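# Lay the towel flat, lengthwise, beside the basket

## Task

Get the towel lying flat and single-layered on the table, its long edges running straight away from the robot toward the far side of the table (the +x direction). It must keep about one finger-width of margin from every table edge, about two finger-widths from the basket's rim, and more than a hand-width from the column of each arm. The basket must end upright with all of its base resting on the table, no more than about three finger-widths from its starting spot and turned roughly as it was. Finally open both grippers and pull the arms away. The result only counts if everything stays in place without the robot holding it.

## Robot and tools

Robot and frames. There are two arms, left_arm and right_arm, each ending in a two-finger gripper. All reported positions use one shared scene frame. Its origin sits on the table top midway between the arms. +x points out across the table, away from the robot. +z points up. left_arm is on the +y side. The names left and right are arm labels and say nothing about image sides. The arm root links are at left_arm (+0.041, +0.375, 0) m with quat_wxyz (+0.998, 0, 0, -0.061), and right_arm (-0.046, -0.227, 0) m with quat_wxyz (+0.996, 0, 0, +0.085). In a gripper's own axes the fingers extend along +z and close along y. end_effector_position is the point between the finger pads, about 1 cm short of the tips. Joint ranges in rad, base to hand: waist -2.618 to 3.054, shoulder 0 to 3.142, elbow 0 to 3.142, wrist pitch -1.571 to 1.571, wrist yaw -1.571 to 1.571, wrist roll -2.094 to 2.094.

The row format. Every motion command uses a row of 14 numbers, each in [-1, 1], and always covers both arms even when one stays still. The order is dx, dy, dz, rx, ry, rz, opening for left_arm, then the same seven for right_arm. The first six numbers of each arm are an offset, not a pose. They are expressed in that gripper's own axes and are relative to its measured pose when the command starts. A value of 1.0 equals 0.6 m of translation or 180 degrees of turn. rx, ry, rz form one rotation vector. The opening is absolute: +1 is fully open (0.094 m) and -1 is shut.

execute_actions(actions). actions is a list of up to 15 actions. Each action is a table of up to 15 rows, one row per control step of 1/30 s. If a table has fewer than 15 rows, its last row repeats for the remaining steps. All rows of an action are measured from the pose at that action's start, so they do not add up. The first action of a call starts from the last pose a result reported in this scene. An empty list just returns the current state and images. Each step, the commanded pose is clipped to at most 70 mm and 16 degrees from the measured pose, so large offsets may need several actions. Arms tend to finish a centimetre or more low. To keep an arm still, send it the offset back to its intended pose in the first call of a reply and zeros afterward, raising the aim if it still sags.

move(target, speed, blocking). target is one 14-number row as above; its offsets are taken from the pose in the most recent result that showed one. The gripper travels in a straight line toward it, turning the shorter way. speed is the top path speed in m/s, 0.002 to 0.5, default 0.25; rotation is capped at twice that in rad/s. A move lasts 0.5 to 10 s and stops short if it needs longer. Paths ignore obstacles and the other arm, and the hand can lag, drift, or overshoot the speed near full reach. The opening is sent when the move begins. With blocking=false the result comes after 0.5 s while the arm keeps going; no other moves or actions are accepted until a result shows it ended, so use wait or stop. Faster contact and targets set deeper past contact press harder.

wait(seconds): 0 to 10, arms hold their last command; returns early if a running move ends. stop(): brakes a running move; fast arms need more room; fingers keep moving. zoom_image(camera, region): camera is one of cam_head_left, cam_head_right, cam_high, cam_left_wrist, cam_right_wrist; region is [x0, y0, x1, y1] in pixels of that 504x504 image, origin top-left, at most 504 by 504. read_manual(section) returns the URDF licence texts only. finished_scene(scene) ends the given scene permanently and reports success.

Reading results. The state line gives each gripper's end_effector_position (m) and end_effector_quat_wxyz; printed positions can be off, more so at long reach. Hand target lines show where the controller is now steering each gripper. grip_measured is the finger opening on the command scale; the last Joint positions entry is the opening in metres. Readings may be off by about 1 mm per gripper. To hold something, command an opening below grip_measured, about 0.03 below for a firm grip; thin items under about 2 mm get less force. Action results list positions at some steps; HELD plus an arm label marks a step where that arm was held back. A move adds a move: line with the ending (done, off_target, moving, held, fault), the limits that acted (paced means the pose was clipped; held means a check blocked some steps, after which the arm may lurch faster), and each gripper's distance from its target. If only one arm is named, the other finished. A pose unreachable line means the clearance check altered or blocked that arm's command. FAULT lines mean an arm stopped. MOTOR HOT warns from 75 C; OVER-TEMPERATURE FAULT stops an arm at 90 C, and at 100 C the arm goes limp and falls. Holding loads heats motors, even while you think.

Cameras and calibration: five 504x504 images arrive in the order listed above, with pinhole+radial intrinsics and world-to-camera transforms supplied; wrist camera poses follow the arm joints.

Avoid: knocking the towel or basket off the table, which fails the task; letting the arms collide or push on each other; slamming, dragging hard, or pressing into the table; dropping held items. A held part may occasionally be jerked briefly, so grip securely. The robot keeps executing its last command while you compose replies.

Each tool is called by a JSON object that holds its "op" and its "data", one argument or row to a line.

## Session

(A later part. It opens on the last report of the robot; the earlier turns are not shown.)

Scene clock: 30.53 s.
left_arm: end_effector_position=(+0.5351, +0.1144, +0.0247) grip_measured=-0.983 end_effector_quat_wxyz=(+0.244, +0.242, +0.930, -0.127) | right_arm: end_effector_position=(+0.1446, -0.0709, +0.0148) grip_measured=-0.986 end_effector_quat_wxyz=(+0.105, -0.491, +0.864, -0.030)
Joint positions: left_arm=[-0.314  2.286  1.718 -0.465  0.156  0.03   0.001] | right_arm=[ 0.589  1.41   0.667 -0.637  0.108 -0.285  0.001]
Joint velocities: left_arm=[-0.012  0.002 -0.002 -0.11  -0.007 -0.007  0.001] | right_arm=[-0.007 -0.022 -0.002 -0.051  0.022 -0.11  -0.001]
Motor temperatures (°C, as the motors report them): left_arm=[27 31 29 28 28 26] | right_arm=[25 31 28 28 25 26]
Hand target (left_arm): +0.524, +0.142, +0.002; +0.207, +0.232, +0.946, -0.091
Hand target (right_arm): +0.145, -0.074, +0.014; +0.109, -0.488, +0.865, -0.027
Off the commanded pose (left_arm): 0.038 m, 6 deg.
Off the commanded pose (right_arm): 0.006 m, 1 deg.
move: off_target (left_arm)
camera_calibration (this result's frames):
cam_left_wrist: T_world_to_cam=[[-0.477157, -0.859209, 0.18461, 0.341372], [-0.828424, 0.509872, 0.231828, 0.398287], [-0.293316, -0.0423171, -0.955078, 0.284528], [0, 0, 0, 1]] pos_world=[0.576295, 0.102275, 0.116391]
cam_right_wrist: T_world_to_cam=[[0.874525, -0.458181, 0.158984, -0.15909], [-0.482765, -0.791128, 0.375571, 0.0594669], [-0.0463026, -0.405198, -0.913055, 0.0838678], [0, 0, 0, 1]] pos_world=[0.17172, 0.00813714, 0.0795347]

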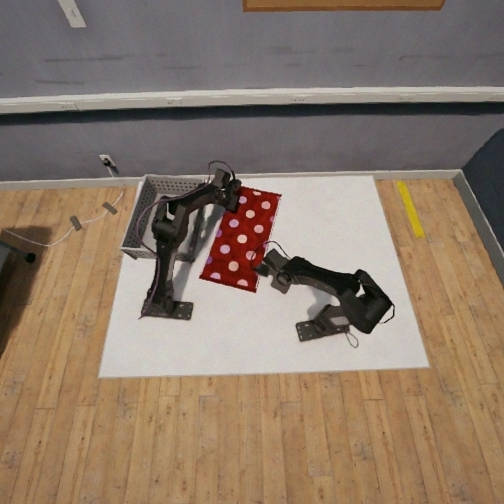

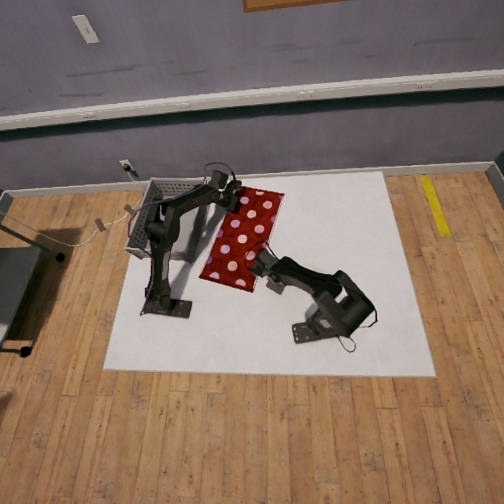

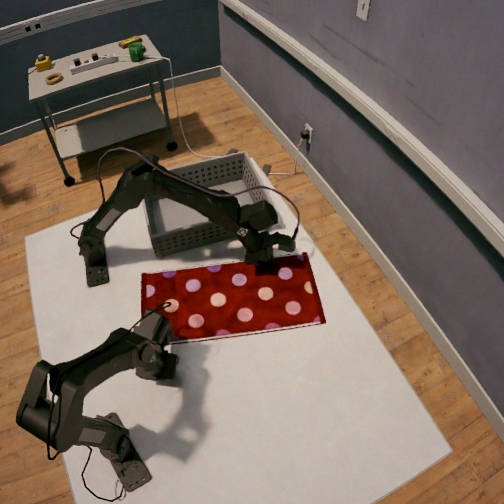

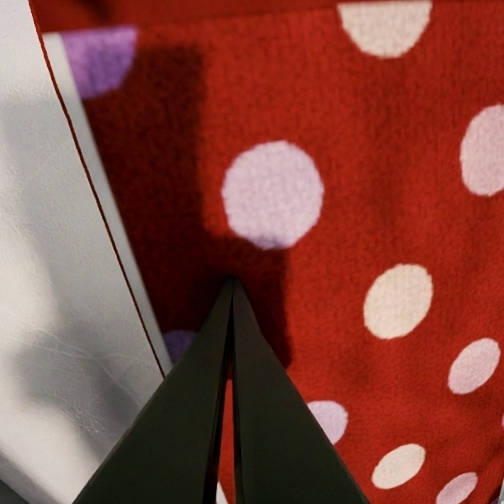

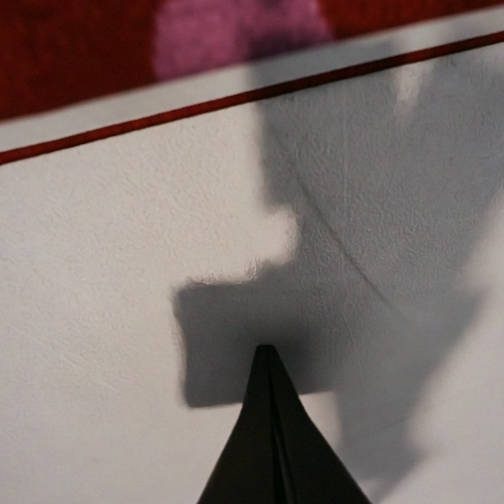

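{"op": "move", "data": {
  "target": [0.01,0,0.02,0,0,0,-1,-0.17,0.08,-0.08,0,0,0,-1],
  "speed": 0.15
}}

{"op": "move", "data": {
  "target": [0.01,0,0.02,0,0,0,-1,0,0.02,0.09,0,0,0,-1],
  "speed": 0.06
}}

{"op": "move", "data": {
  "target": [0.01,0,0.02,0,0,0,-1,0.13,-0.125,0.035,0,0,0,-1],
  "speed": 0.08
}}

Scene clock: 32.20 s.
left_arm: end_effector_position=(+0.5380, +0.1112, +0.0274) grip_measured=-0.983 end_effector_quat_wxyz=(+0.252, +0.244, +0.927, -0.133) | right_arm: end_effector_position=(+0.1409, +0.0341, +0.0615) grip_measured=-0.986 end_effector_quat_wxyz=(+0.094, -0.493, +0.865, -0.027)
Joint positions: left_arm=[-0.314  2.286  1.717 -0.445  0.165  0.031  0.001] | right_arm=[ 0.852  1.667  1.122 -0.886  0.138 -0.023  0.001]
Joint velocities: left_arm=[-0.007  0.002 -0.002 -0.037  0.081 -0.051 -0.   ] | right_arm=[-0.007  0.017 -0.007 -0.066  0.051 -0.022 -0.001]
Motor temperatures (°C, as the motors report them): left_arm=[27 31 29 29 28 26] | right_arm=[25 30 28 28 25 26]
Hand target (left_arm): +0.535, +0.113, +0.012; +0.243, +0.243, +0.930, -0.127
Hand target (right_arm): +0.143, +0.040, +0.067; +0.103, -0.491, +0.865, -0.026
Off the commanded pose (left_arm): 0.016 m, 1 deg.
Off the commanded pose (right_arm): 0.010 m, 1 deg.
move: off_target (left_arm)
camera_calibration (this result's frames):
cam_left_wrist: T_world_to_cam=[[-0.48492, -0.853761, 0.189592, 0.342934], [-0.828894, 0.517806, 0.211688, 0.401658], [-0.278903, -0.0544997, -0.958772, 0.28148], [0, 0, 0, 1]] pos_world=[0.577733, 0.100144, 0.119831]
cam_right_wrist: T_world_to_cam=[[0.878679, -0.455697, 0.142347, -0.114837], [-0.472829, -0.789444, 0.391421, 0.12084], [-0.0659945, -0.41124, -0.909135, 0.17156], [0, 0, 0, 1]] pos_world=[0.169363, 0.113618, 0.125019]

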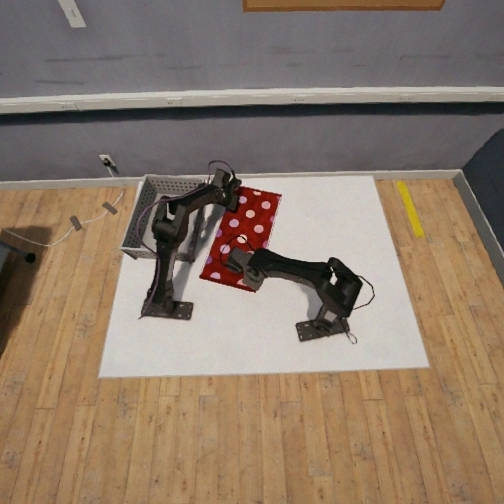

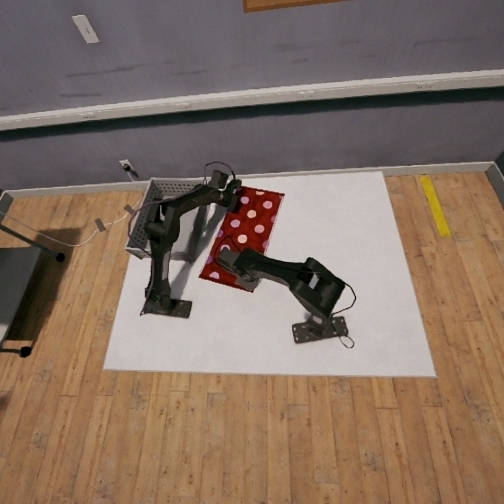

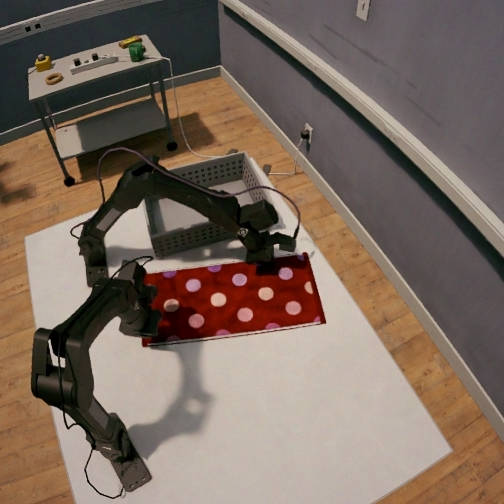

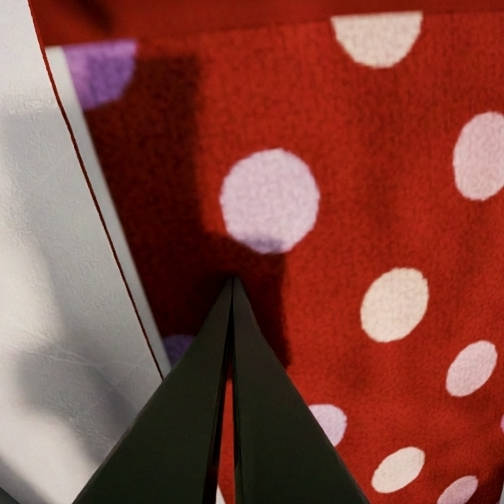

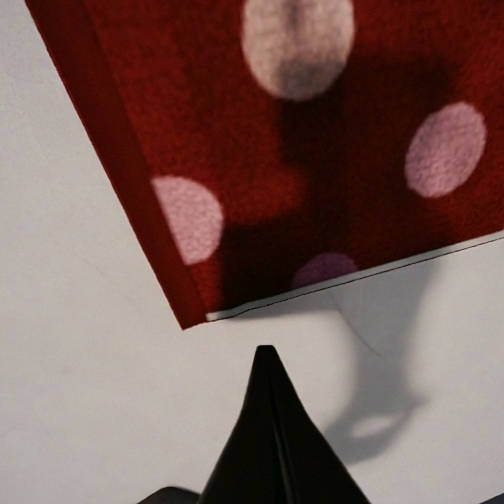

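Scene clock: 33.37 s.
left_arm: end_effector_position=(+0.5420, +0.1093, +0.0302) grip_measured=-0.983 end_effector_quat_wxyz=(+0.262, +0.244, +0.924, -0.135) | right_arm: end_effector_position=(+0.1418, +0.0351, +0.0176) grip_measured=-0.986 end_effector_quat_wxyz=(+0.085, -0.492, +0.866, -0.032)
Joint positions: left_arm=[-0.314  2.286  1.717 -0.423  0.165  0.031  0.001] | right_arm=[ 0.852  1.755  1.039 -0.736  0.139 -0.02   0.001]
Joint velocities: left_arm=[-0.002  0.012 -0.002 -0.037 -0.037 -0.007  0.   ] | right_arm=[ 0.017 -0.022 -0.002 -0.007 -0.007 -0.051 -0.001]
Motor temperatures (°C, as the motors report them): left_arm=[27 31 29 29 28 26] | right_arm=[25 30 28 28 25 26]
Hand target (left_arm): +0.538, +0.109, +0.014; +0.252, +0.244, +0.927, -0.133
Hand target (right_arm): +0.141, +0.041, +0.007; +0.093, -0.493, +0.865, -0.027
Off the commanded pose (left_arm): 0.016 m, 1 deg.
Off the commanded pose (right_arm): 0.013 m, 1 deg.
move: off_target (left_arm, right_arm)
camera_calibration (this result's frames):
cam_left_wrist: T_world_to_cam=[[-0.488573, -0.852053, 0.187889, 0.344588], [-0.83279, 0.519627, 0.190916, 0.407905], [-0.260302, -0.0631958, -0.963457, 0.276217], [0, 0, 0, 1]] pos_world=[0.579956, 0.0991047, 0.123503]
cam_right_wrist: T_world_to_cam=[[0.878536, -0.456208, 0.141592, -0.10883], [-0.471463, -0.780489, 0.410561, 0.138411], [-0.0767902, -0.427449, -0.900772, 0.134098], [0, 0, 0, 1]] pos_world=[0.171164, 0.115699, 0.0793748]

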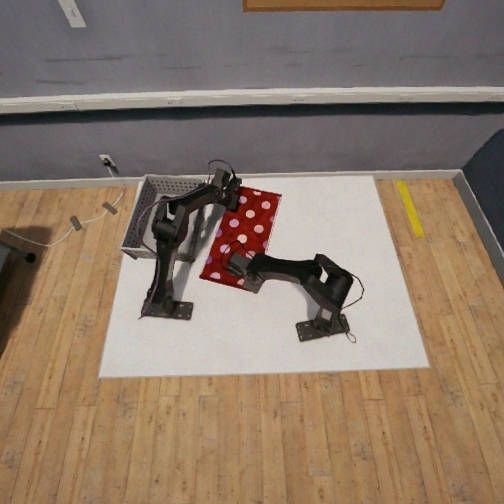

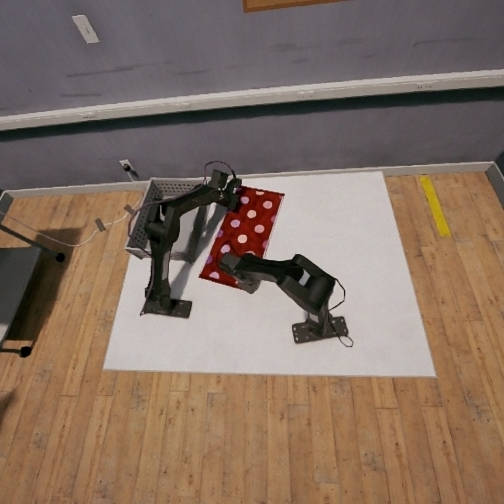

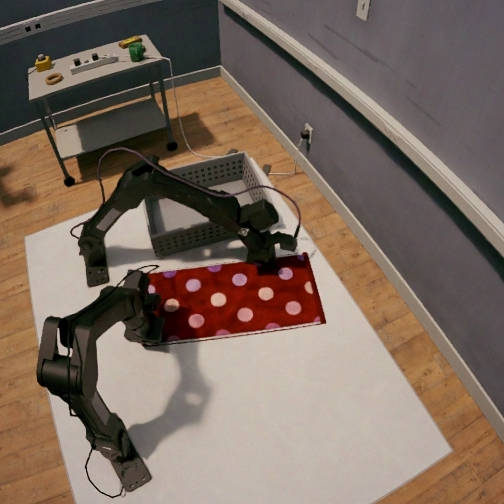

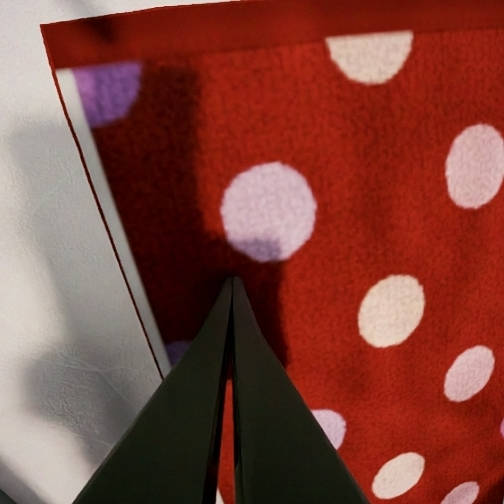

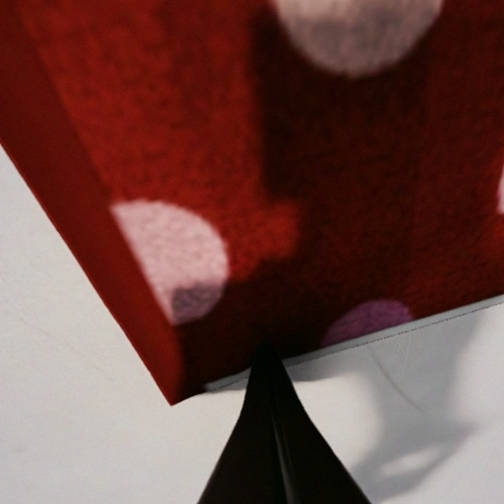

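Scene clock: 35.20 s.
left_arm: end_effector_position=(+0.5460, +0.1075, +0.0331) grip_measured=-0.983 end_effector_quat_wxyz=(+0.272, +0.245, +0.921, -0.136) | right_arm: end_effector_position=(+0.1821, -0.0484, +0.0149) grip_measured=-0.986 end_effector_quat_wxyz=(+0.121, -0.496, +0.860, -0.015)
Joint positions: left_arm=[-0.314  2.286  1.717 -0.402  0.165  0.031  0.001] | right_arm=[ 0.535  1.547  0.782 -0.572  0.074 -0.349  0.001]
Joint velocities: left_arm=[-0.007 -0.007 -0.017 -0.007  0.037  0.007  0.   ] | right_arm=[ 0.012 -0.007 -0.012  0.022 -0.051 -0.007  0.001]
Motor temperatures (°C, as the motors report them): left_arm=[27 31 29 29 28 26] | right_arm=[25 30 28 28 25 26]
Hand target (left_arm): +0.542, +0.107, +0.017; +0.262, +0.245, +0.924, -0.135
Hand target (right_arm): +0.172, -0.071, +0.002; +0.088, -0.493, +0.865, -0.036
Off the commanded pose (left_arm): 0.016 m, 1 deg.
Off the commanded pose (right_arm): 0.030 m, 5 deg.
move: off_target (left_arm, right_arm)
camera_calibration (this result's frames):
cam_left_wrist: T_world_to_cam=[[-0.492192, -0.850361, 0.1861, 0.346251], [-0.836283, 0.52126, 0.170056, 0.414035], [-0.241616, -0.0719323, -0.967702, 0.27082], [0, 0, 0, 1]] pos_world=[0.582107, 0.0980989, 0.127226]
cam_right_wrist: T_world_to_cam=[[0.879671, -0.450105, 0.153571, -0.182066], [-0.474807, -0.812765, 0.337595, 0.0934093], [-0.0271367, -0.369889, -0.928679, 0.0932452], [0, 0, 0, 1]] pos_world=[0.20704, 0.0284614, 0.0830203]

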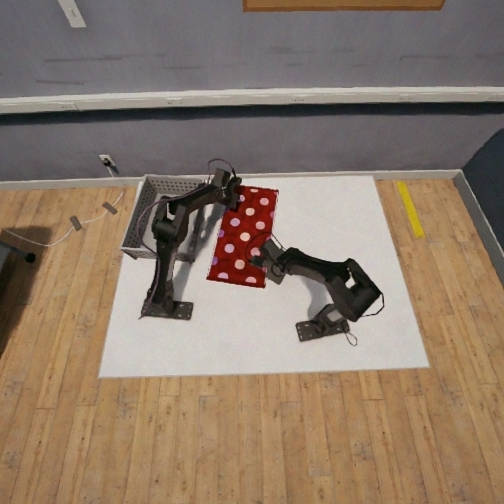

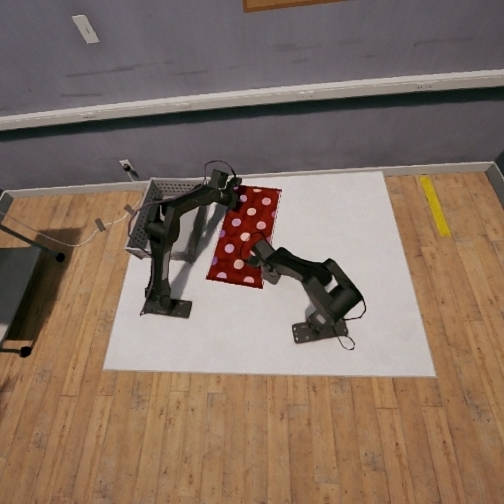

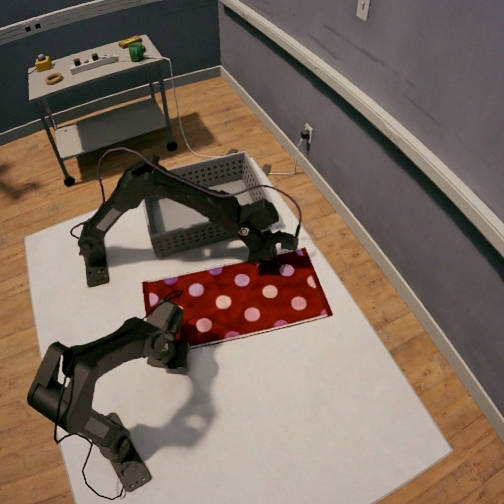

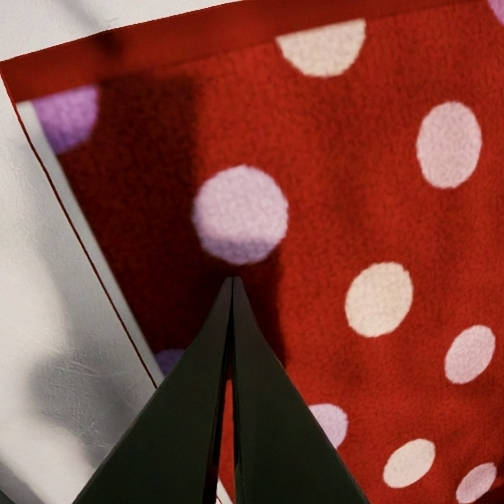

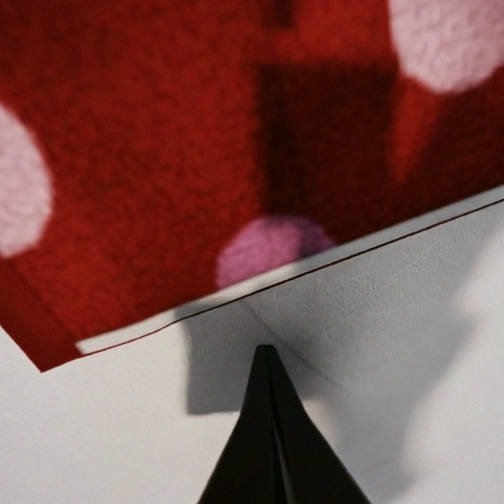

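{"op": "move", "data": {
  "target": [-0.05,0,-0.35,0,0,0,-1,-0.1,0.09,-0.06,0,0,0,-1],
  "speed": 0.2
}}

{"op": "move", "data": {
  "target": [0.05,0.05,-0.05,0,0,0,-1,0.01,0.01,0.09,0,0,0,-1],
  "speed": 0.06
}}

{"op": "move", "data": {
  "target": [0.05,0.08,-0.05,0,0,0,-1,0.13,-0.065,0.04,0,0,0,-1],
  "speed": 0.06
}}

Scene clock: 37.07 s.
left_arm: end_effector_position=(+0.4772, +0.1758, +0.2109) grip_measured=-0.983 end_effector_quat_wxyz=(+0.270, +0.243, +0.922, -0.133) | right_arm: end_effector_position=(+0.1528, +0.0216, +0.0461) grip_measured=-0.986 end_effector_quat_wxyz=(+0.110, -0.497, +0.861, -0.013)
Joint positions: left_arm=[-0.232  1.861  1.796 -0.925  0.203  0.099  0.001] | right_arm=[ 0.787  1.635  1.016 -0.763  0.116 -0.1    0.001]
Joint velocities: left_arm=[-0.017 -0.002  0.002  0.007  0.037  0.051  0.   ] | right_arm=[-0.012  0.012  0.002 -0.022 -0.051 -0.022  0.   ]
Motor temperatures (°C, as the motors report them): left_arm=[27 32 29 29 28 26] | right_arm=[25 30 28 28 25 26]
Hand target (left_arm): +0.475, +0.178, +0.220; +0.273, +0.244, +0.921, -0.136
Hand target (right_arm): +0.156, +0.029, +0.052; +0.119, -0.496, +0.860, -0.012
Off the commanded pose (left_arm): 0.010 m, 1 deg.
Off the commanded pose (right_arm): 0.010 m, 1 deg.
move: done
camera_calibration (this result's frames):
cam_left_wrist: T_world_to_cam=[[-0.48681, -0.85437, 0.181847, 0.336403], [-0.838478, 0.515413, 0.176931, 0.291293], [-0.244891, -0.0663431, -0.967278, 0.431653], [0, 0, 0, 1]] pos_world=[0.513715, 0.165913, 0.304816]
cam_right_wrist: T_world_to_cam=[[0.883051, -0.44859, 0.137796, -0.129443], [-0.466897, -0.810312, 0.35412, 0.123899], [-0.0471966, -0.377043, -0.924993, 0.150332], [0, 0, 0, 1]] pos_world=[0.179247, 0.0990117, 0.113018]

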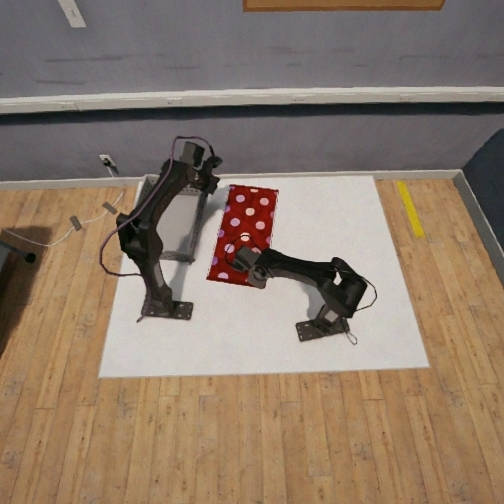

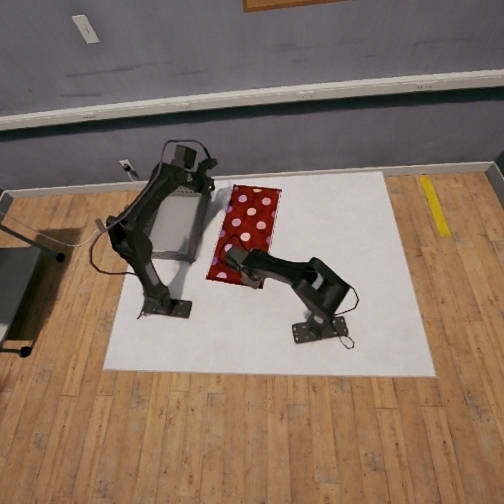

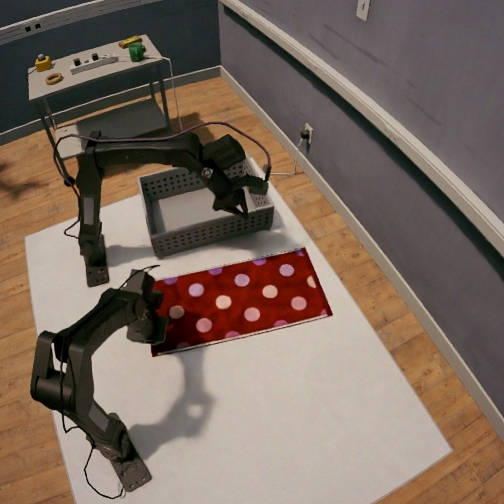

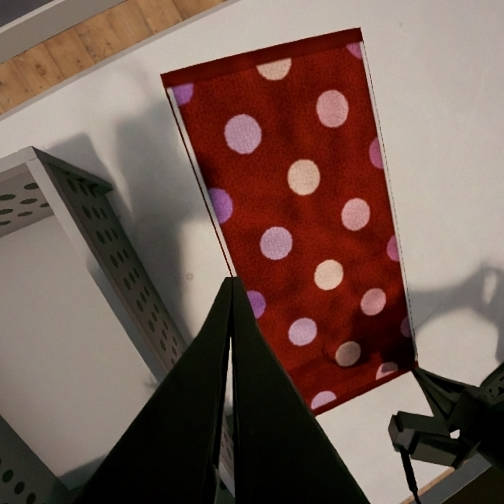

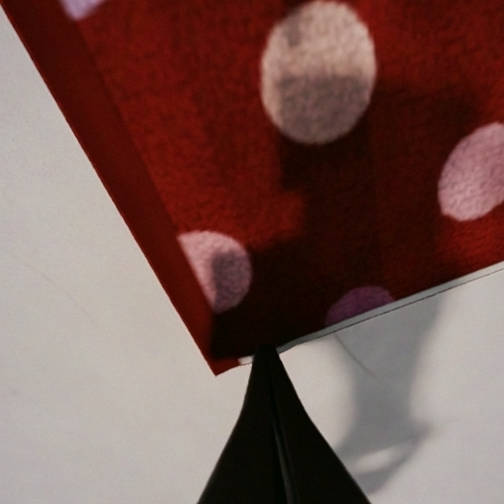

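Scene clock: 38.30 s.
left_arm: end_effector_position=(+0.4637, +0.2213, +0.2084) grip_measured=-0.983 end_effector_quat_wxyz=(+0.267, +0.239, +0.925, -0.128) | right_arm: end_effector_position=(+0.1517, +0.0190, +0.0164) grip_measured=-0.986 end_effector_quat_wxyz=(+0.103, -0.497, +0.861, -0.018)
Joint positions: left_arm=[-0.13   1.763  1.671 -0.925  0.248  0.183  0.001] | right_arm=[ 0.787  1.689  0.949 -0.657  0.119 -0.1    0.001]
Joint velocities: left_arm=[-0.022  0.012 -0.037 -0.007  0.081  0.007  0.   ] | right_arm=[-0.032 -0.017 -0.002  0.022 -0.051  0.022  0.   ]
Motor temperatures (°C, as the motors report them): left_arm=[27 32 29 29 28 26] | right_arm=[25 30 28 28 25 26]
Hand target (left_arm): +0.457, +0.223, +0.215; +0.270, +0.243, +0.922, -0.133
Hand target (right_arm): +0.154, +0.021, -0.006; +0.108, -0.497, +0.861, -0.014
Off the commanded pose (left_arm): 0.009 m, 1 deg.
Off the commanded pose (right_arm): 0.026 m, 1 deg.
move: off_target (right_arm)
camera_calibration (this result's frames):
cam_left_wrist: T_world_to_cam=[[-0.478078, -0.86031, 0.176944, 0.367526], [-0.842186, 0.5062, 0.185699, 0.258886], [-0.249327, -0.0602411, -0.966544, 0.429509], [0, 0, 0, 1]] pos_world=[0.500824, 0.211012, 0.302033]
cam_right_wrist: T_world_to_cam=[[0.883739, -0.447028, 0.138458, -0.125639], [-0.464895, -0.804692, 0.369248, 0.131189], [-0.0536483, -0.390688, -0.918959, 0.12298], [0, 0, 0, 1]] pos_world=[0.178618, 0.0974494, 0.0819679]

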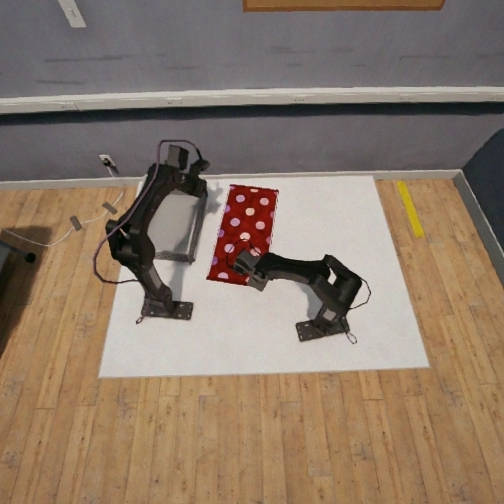

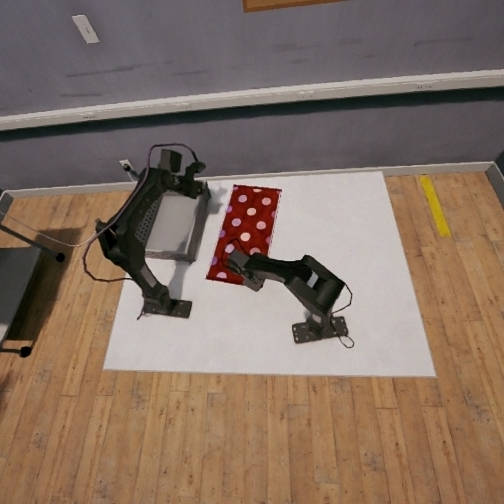

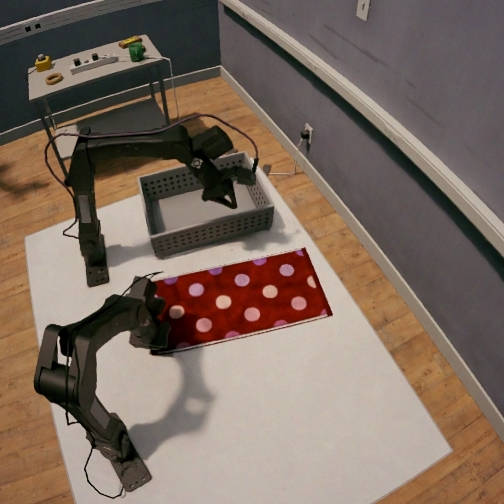

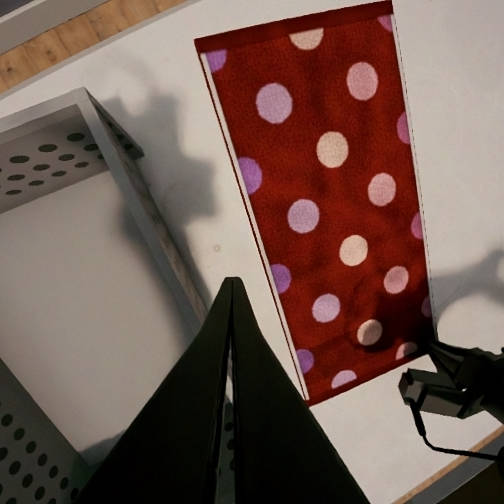

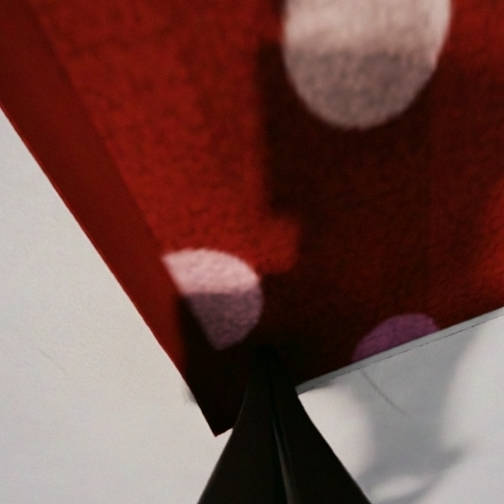

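Scene clock: 40.20 s.
left_arm: end_effector_position=(+0.4619, +0.2826, +0.2059) grip_measured=-0.983 end_effector_quat_wxyz=(+0.269, +0.238, +0.925, -0.123) | right_arm: end_effector_position=(+0.1696, -0.0128, +0.0185) grip_measured=-0.986 end_effector_quat_wxyz=(+0.181, -0.508, +0.841, +0.045)
Joint positions: left_arm=[ 0.036  1.72   1.616 -0.95   0.321  0.33   0.001] | right_arm=[ 0.606  1.488  0.697 -0.405 -0.003 -0.309  0.001]
Joint velocities: left_arm=[-0.007 -0.007  0.007  0.022  0.007 -0.037 -0.003] | right_arm=[-0.007 -0.032 -0.012  0.007  0.022 -0.051 -0.001]
Motor temperatures (°C, as the motors report them): left_arm=[27 32 29 29 28 26] | right_arm=[25 30 28 28 25 26]
Hand target (left_arm): +0.453, +0.284, +0.211; +0.267, +0.240, +0.925, -0.128
Hand target (right_arm): +0.151, -0.063, -0.009; +0.105, -0.501, +0.859, -0.018
Off the commanded pose (left_arm): 0.011 m, 1 deg.
Off the commanded pose (right_arm): 0.065 m, 12 deg.
move: off_target (left_arm, right_arm)
camera_calibration (this result's frames):
cam_left_wrist: T_world_to_cam=[[-0.472771, -0.865273, 0.166705, 0.420899], [-0.846858, 0.498438, 0.185446, 0.231233], [-0.243553, -0.0535024, -0.968411, 0.426143], [0, 0, 0, 1]] pos_world=[0.498599, 0.271737, 0.299634]
cam_right_wrist: T_world_to_cam=[[0.897179, -0.423254, 0.1262, -0.15775], [-0.44032, -0.87945, 0.180791, 0.111472], [0.0344667, -0.21777, -0.975391, 0.101763], [0, 0, 0, 1]] pos_world=[0.187106, 0.0534262, 0.0990134]

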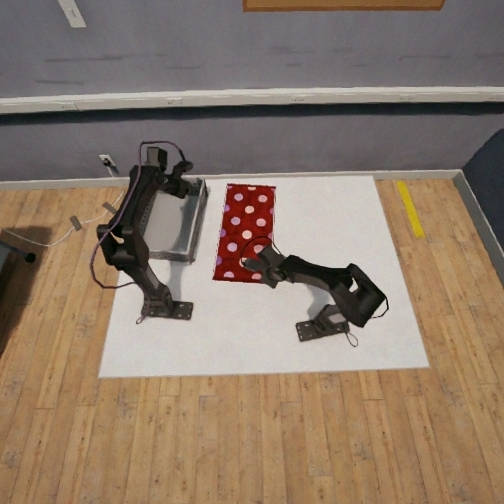

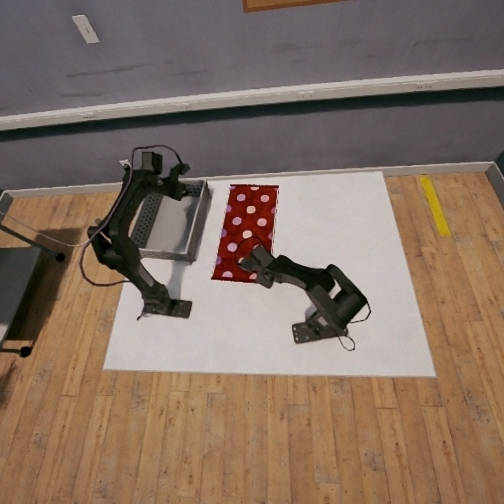

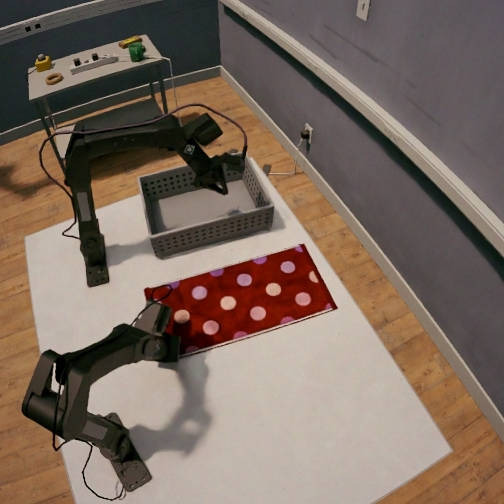

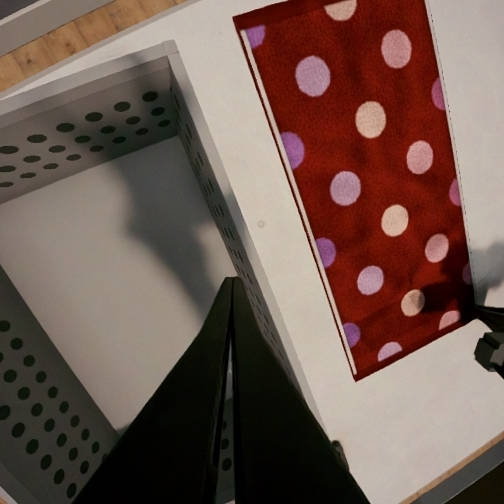

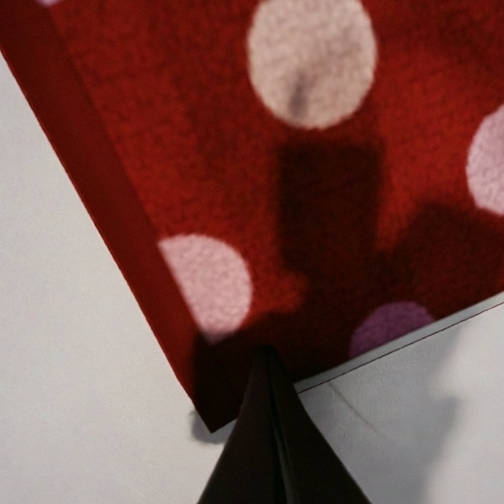

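Delta (-.02,-.065,-.008).

{"op": "move", "data": {
  "target": [0,0,0,0,0,0,-1,0.11,-0.022,-0.024,0,0,0,-1],
  "speed": 0.05
}}

{"op": "move", "data": {
  "target": [0,0,0,0,0,0,-1,0.1,-0.2,-0.25,0,0,0.1,-1]
}}

Scene clock: 41.90 s.
left_arm: end_effector_position=(+0.4618, +0.2826, +0.2059) grip_measured=-0.983 end_effector_quat_wxyz=(+0.269, +0.238, +0.925, -0.123) | right_arm: end_effector_position=(+0.1639, -0.0647, +0.0213) grip_measured=-0.986 end_effector_quat_wxyz=(+0.212, -0.508, +0.834, +0.047)
Joint positions: left_arm=[ 0.036  1.72   1.616 -0.951  0.321  0.33   0.001] | right_arm=[ 0.44   1.269  0.514 -0.384 -0.065 -0.469  0.001]
Joint velocities: left_arm=[ 0.022 -0.007 -0.012  0.007 -0.022  0.007  0.001] | right_arm=[ 0.007 -0.002 -0.007 -0.007  0.066 -0.022 -0.001]
Motor temperatures (°C, as the motors report them): left_arm=[27 32 29 29 28 26] | right_arm=[25 30 28 28 25 26]
Hand target (left_arm): +0.462, +0.283, +0.206; +0.269, +0.237, +0.925, -0.123
Hand target (right_arm): +0.151, -0.078, +0.012; +0.182, -0.508, +0.841, +0.043
Off the commanded pose (left_arm): 0.000 m, 0 deg.
Off the commanded pose (right_arm): 0.022 m, 4 deg.
move: off_target (right_arm)
camera_calibration (this result's frames):
cam_left_wrist: T_world_to_cam=[[-0.473161, -0.865013, 0.166947, 0.420867], [-0.846557, 0.498888, 0.185613, 0.230884], [-0.243845, -0.0535051, -0.968337, 0.426211], [0, 0, 0, 1]] pos_world=[0.498524, 0.271674, 0.299599]
cam_right_wrist: T_world_to_cam=[[0.891955, -0.423623, 0.157989, -0.174748], [-0.443789, -0.887107, 0.126856, 0.063954], [0.0864137, -0.183264, -0.979258, 0.0871643], [0, 0, 0, 1]] pos_world=[0.176717, -0.00131904, 0.104852]

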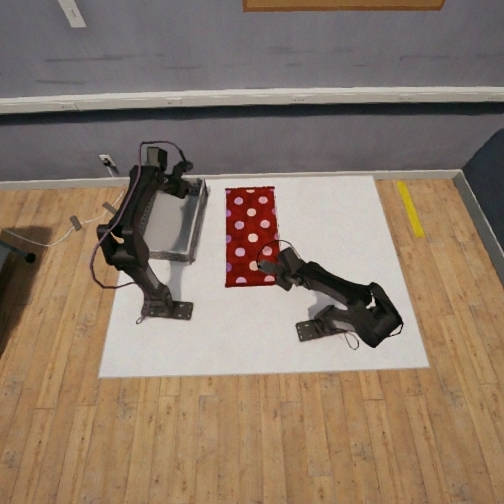

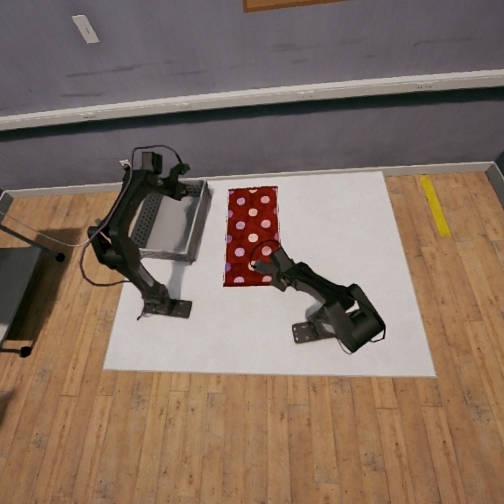

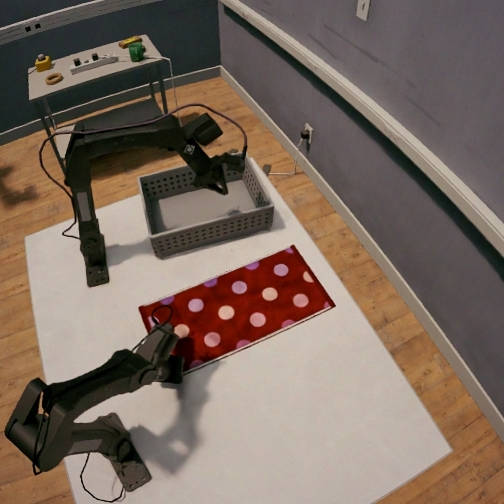

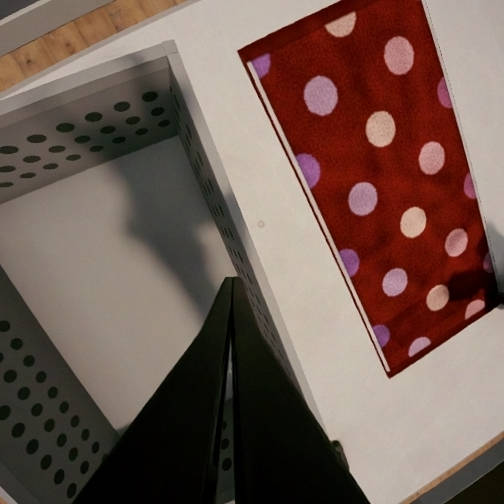

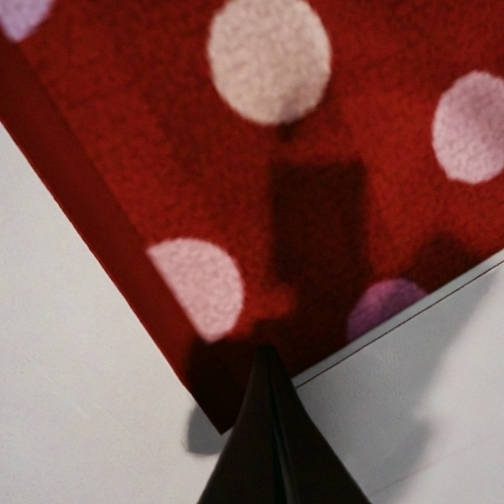

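Scene clock: 43.47 s.
left_arm: end_effector_position=(+0.4618, +0.2826, +0.2059) grip_measured=-0.983 end_effector_quat_wxyz=(+0.269, +0.238, +0.925, -0.123) | right_arm: end_effector_position=(+0.1973, -0.2190, +0.1449) grip_measured=-0.986 end_effector_quat_wxyz=(+0.194, -0.373, +0.905, +0.062)
Joint positions: left_arm=[ 0.036  1.72   1.616 -0.951  0.321  0.33   0.001] | right_arm=[-0.373  1.193  1.001 -1.115 -0.318 -0.942  0.001]
Joint velocities: left_arm=[-0.007 -0.012  0.002  0.022 -0.037  0.037  0.001] | right_arm=[-0.002 -0.012 -0.017 -0.037 -0.022 -0.022 -0.   ]
Motor temperatures (°C, as the motors report them): left_arm=[27 31 29 29 28 26] | right_arm=[25 30 28 28 25 26]
Hand target (left_arm): +0.462, +0.283, +0.206; +0.269, +0.238, +0.925, -0.123
Hand target (right_arm): +0.200, -0.219, +0.152; +0.204, -0.373, +0.903, +0.067
Off the commanded pose (left_arm): 0.000 m, 0 deg.
Off the commanded pose (right_arm): 0.006 m, 2 deg.
move: done
camera_calibration (this result's frames):
cam_left_wrist: T_world_to_cam=[[-0.473161, -0.865013, 0.166947, 0.420867], [-0.846557, 0.498888, 0.185613, 0.230884], [-0.243845, -0.0535051, -0.968337, 0.426211], [0, 0, 0, 1]] pos_world=[0.498524, 0.271674, 0.299599]
cam_right_wrist: T_world_to_cam=[[0.742075, -0.668111, 0.0543383, -0.298396], [-0.668715, -0.732265, 0.128873, 0.00429593], [-0.0463114, -0.13197, -0.990171, 0.216136], [0, 0, 0, 1]] pos_world=[0.234314, -0.167692, 0.229673]

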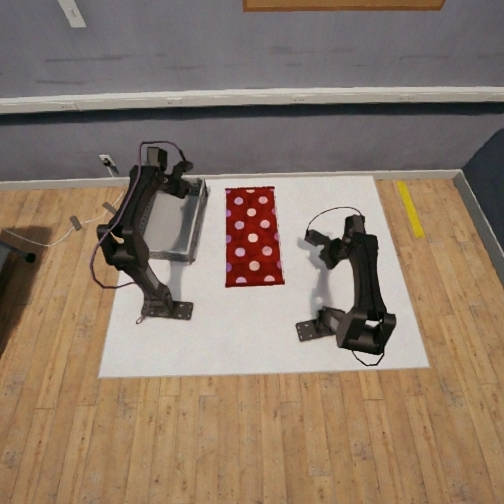

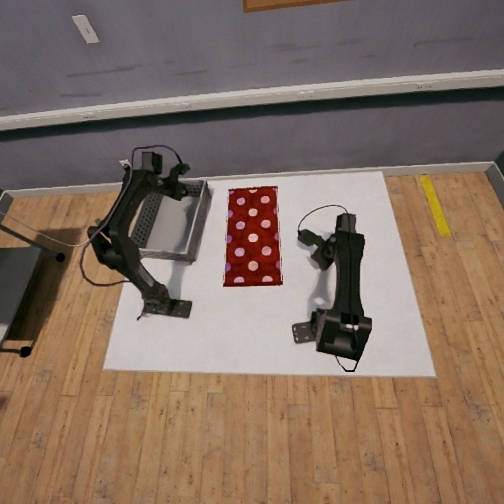

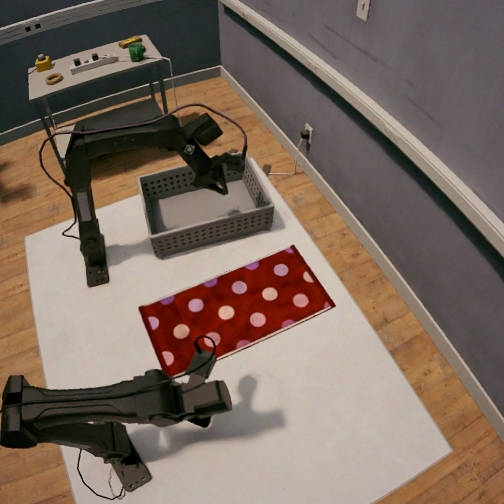

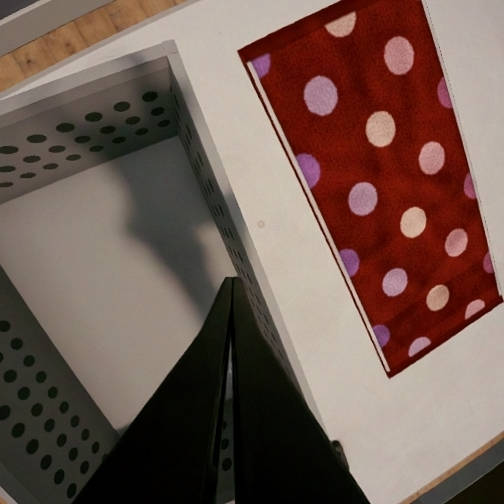

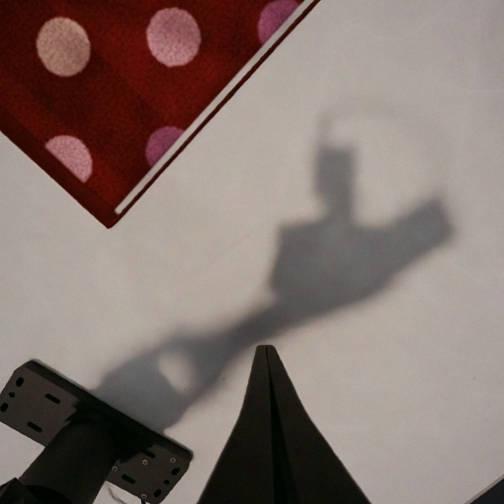

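{"op": "finished_scene", "data": {
  "scene": 1
}}

The scene is finished: the task was done.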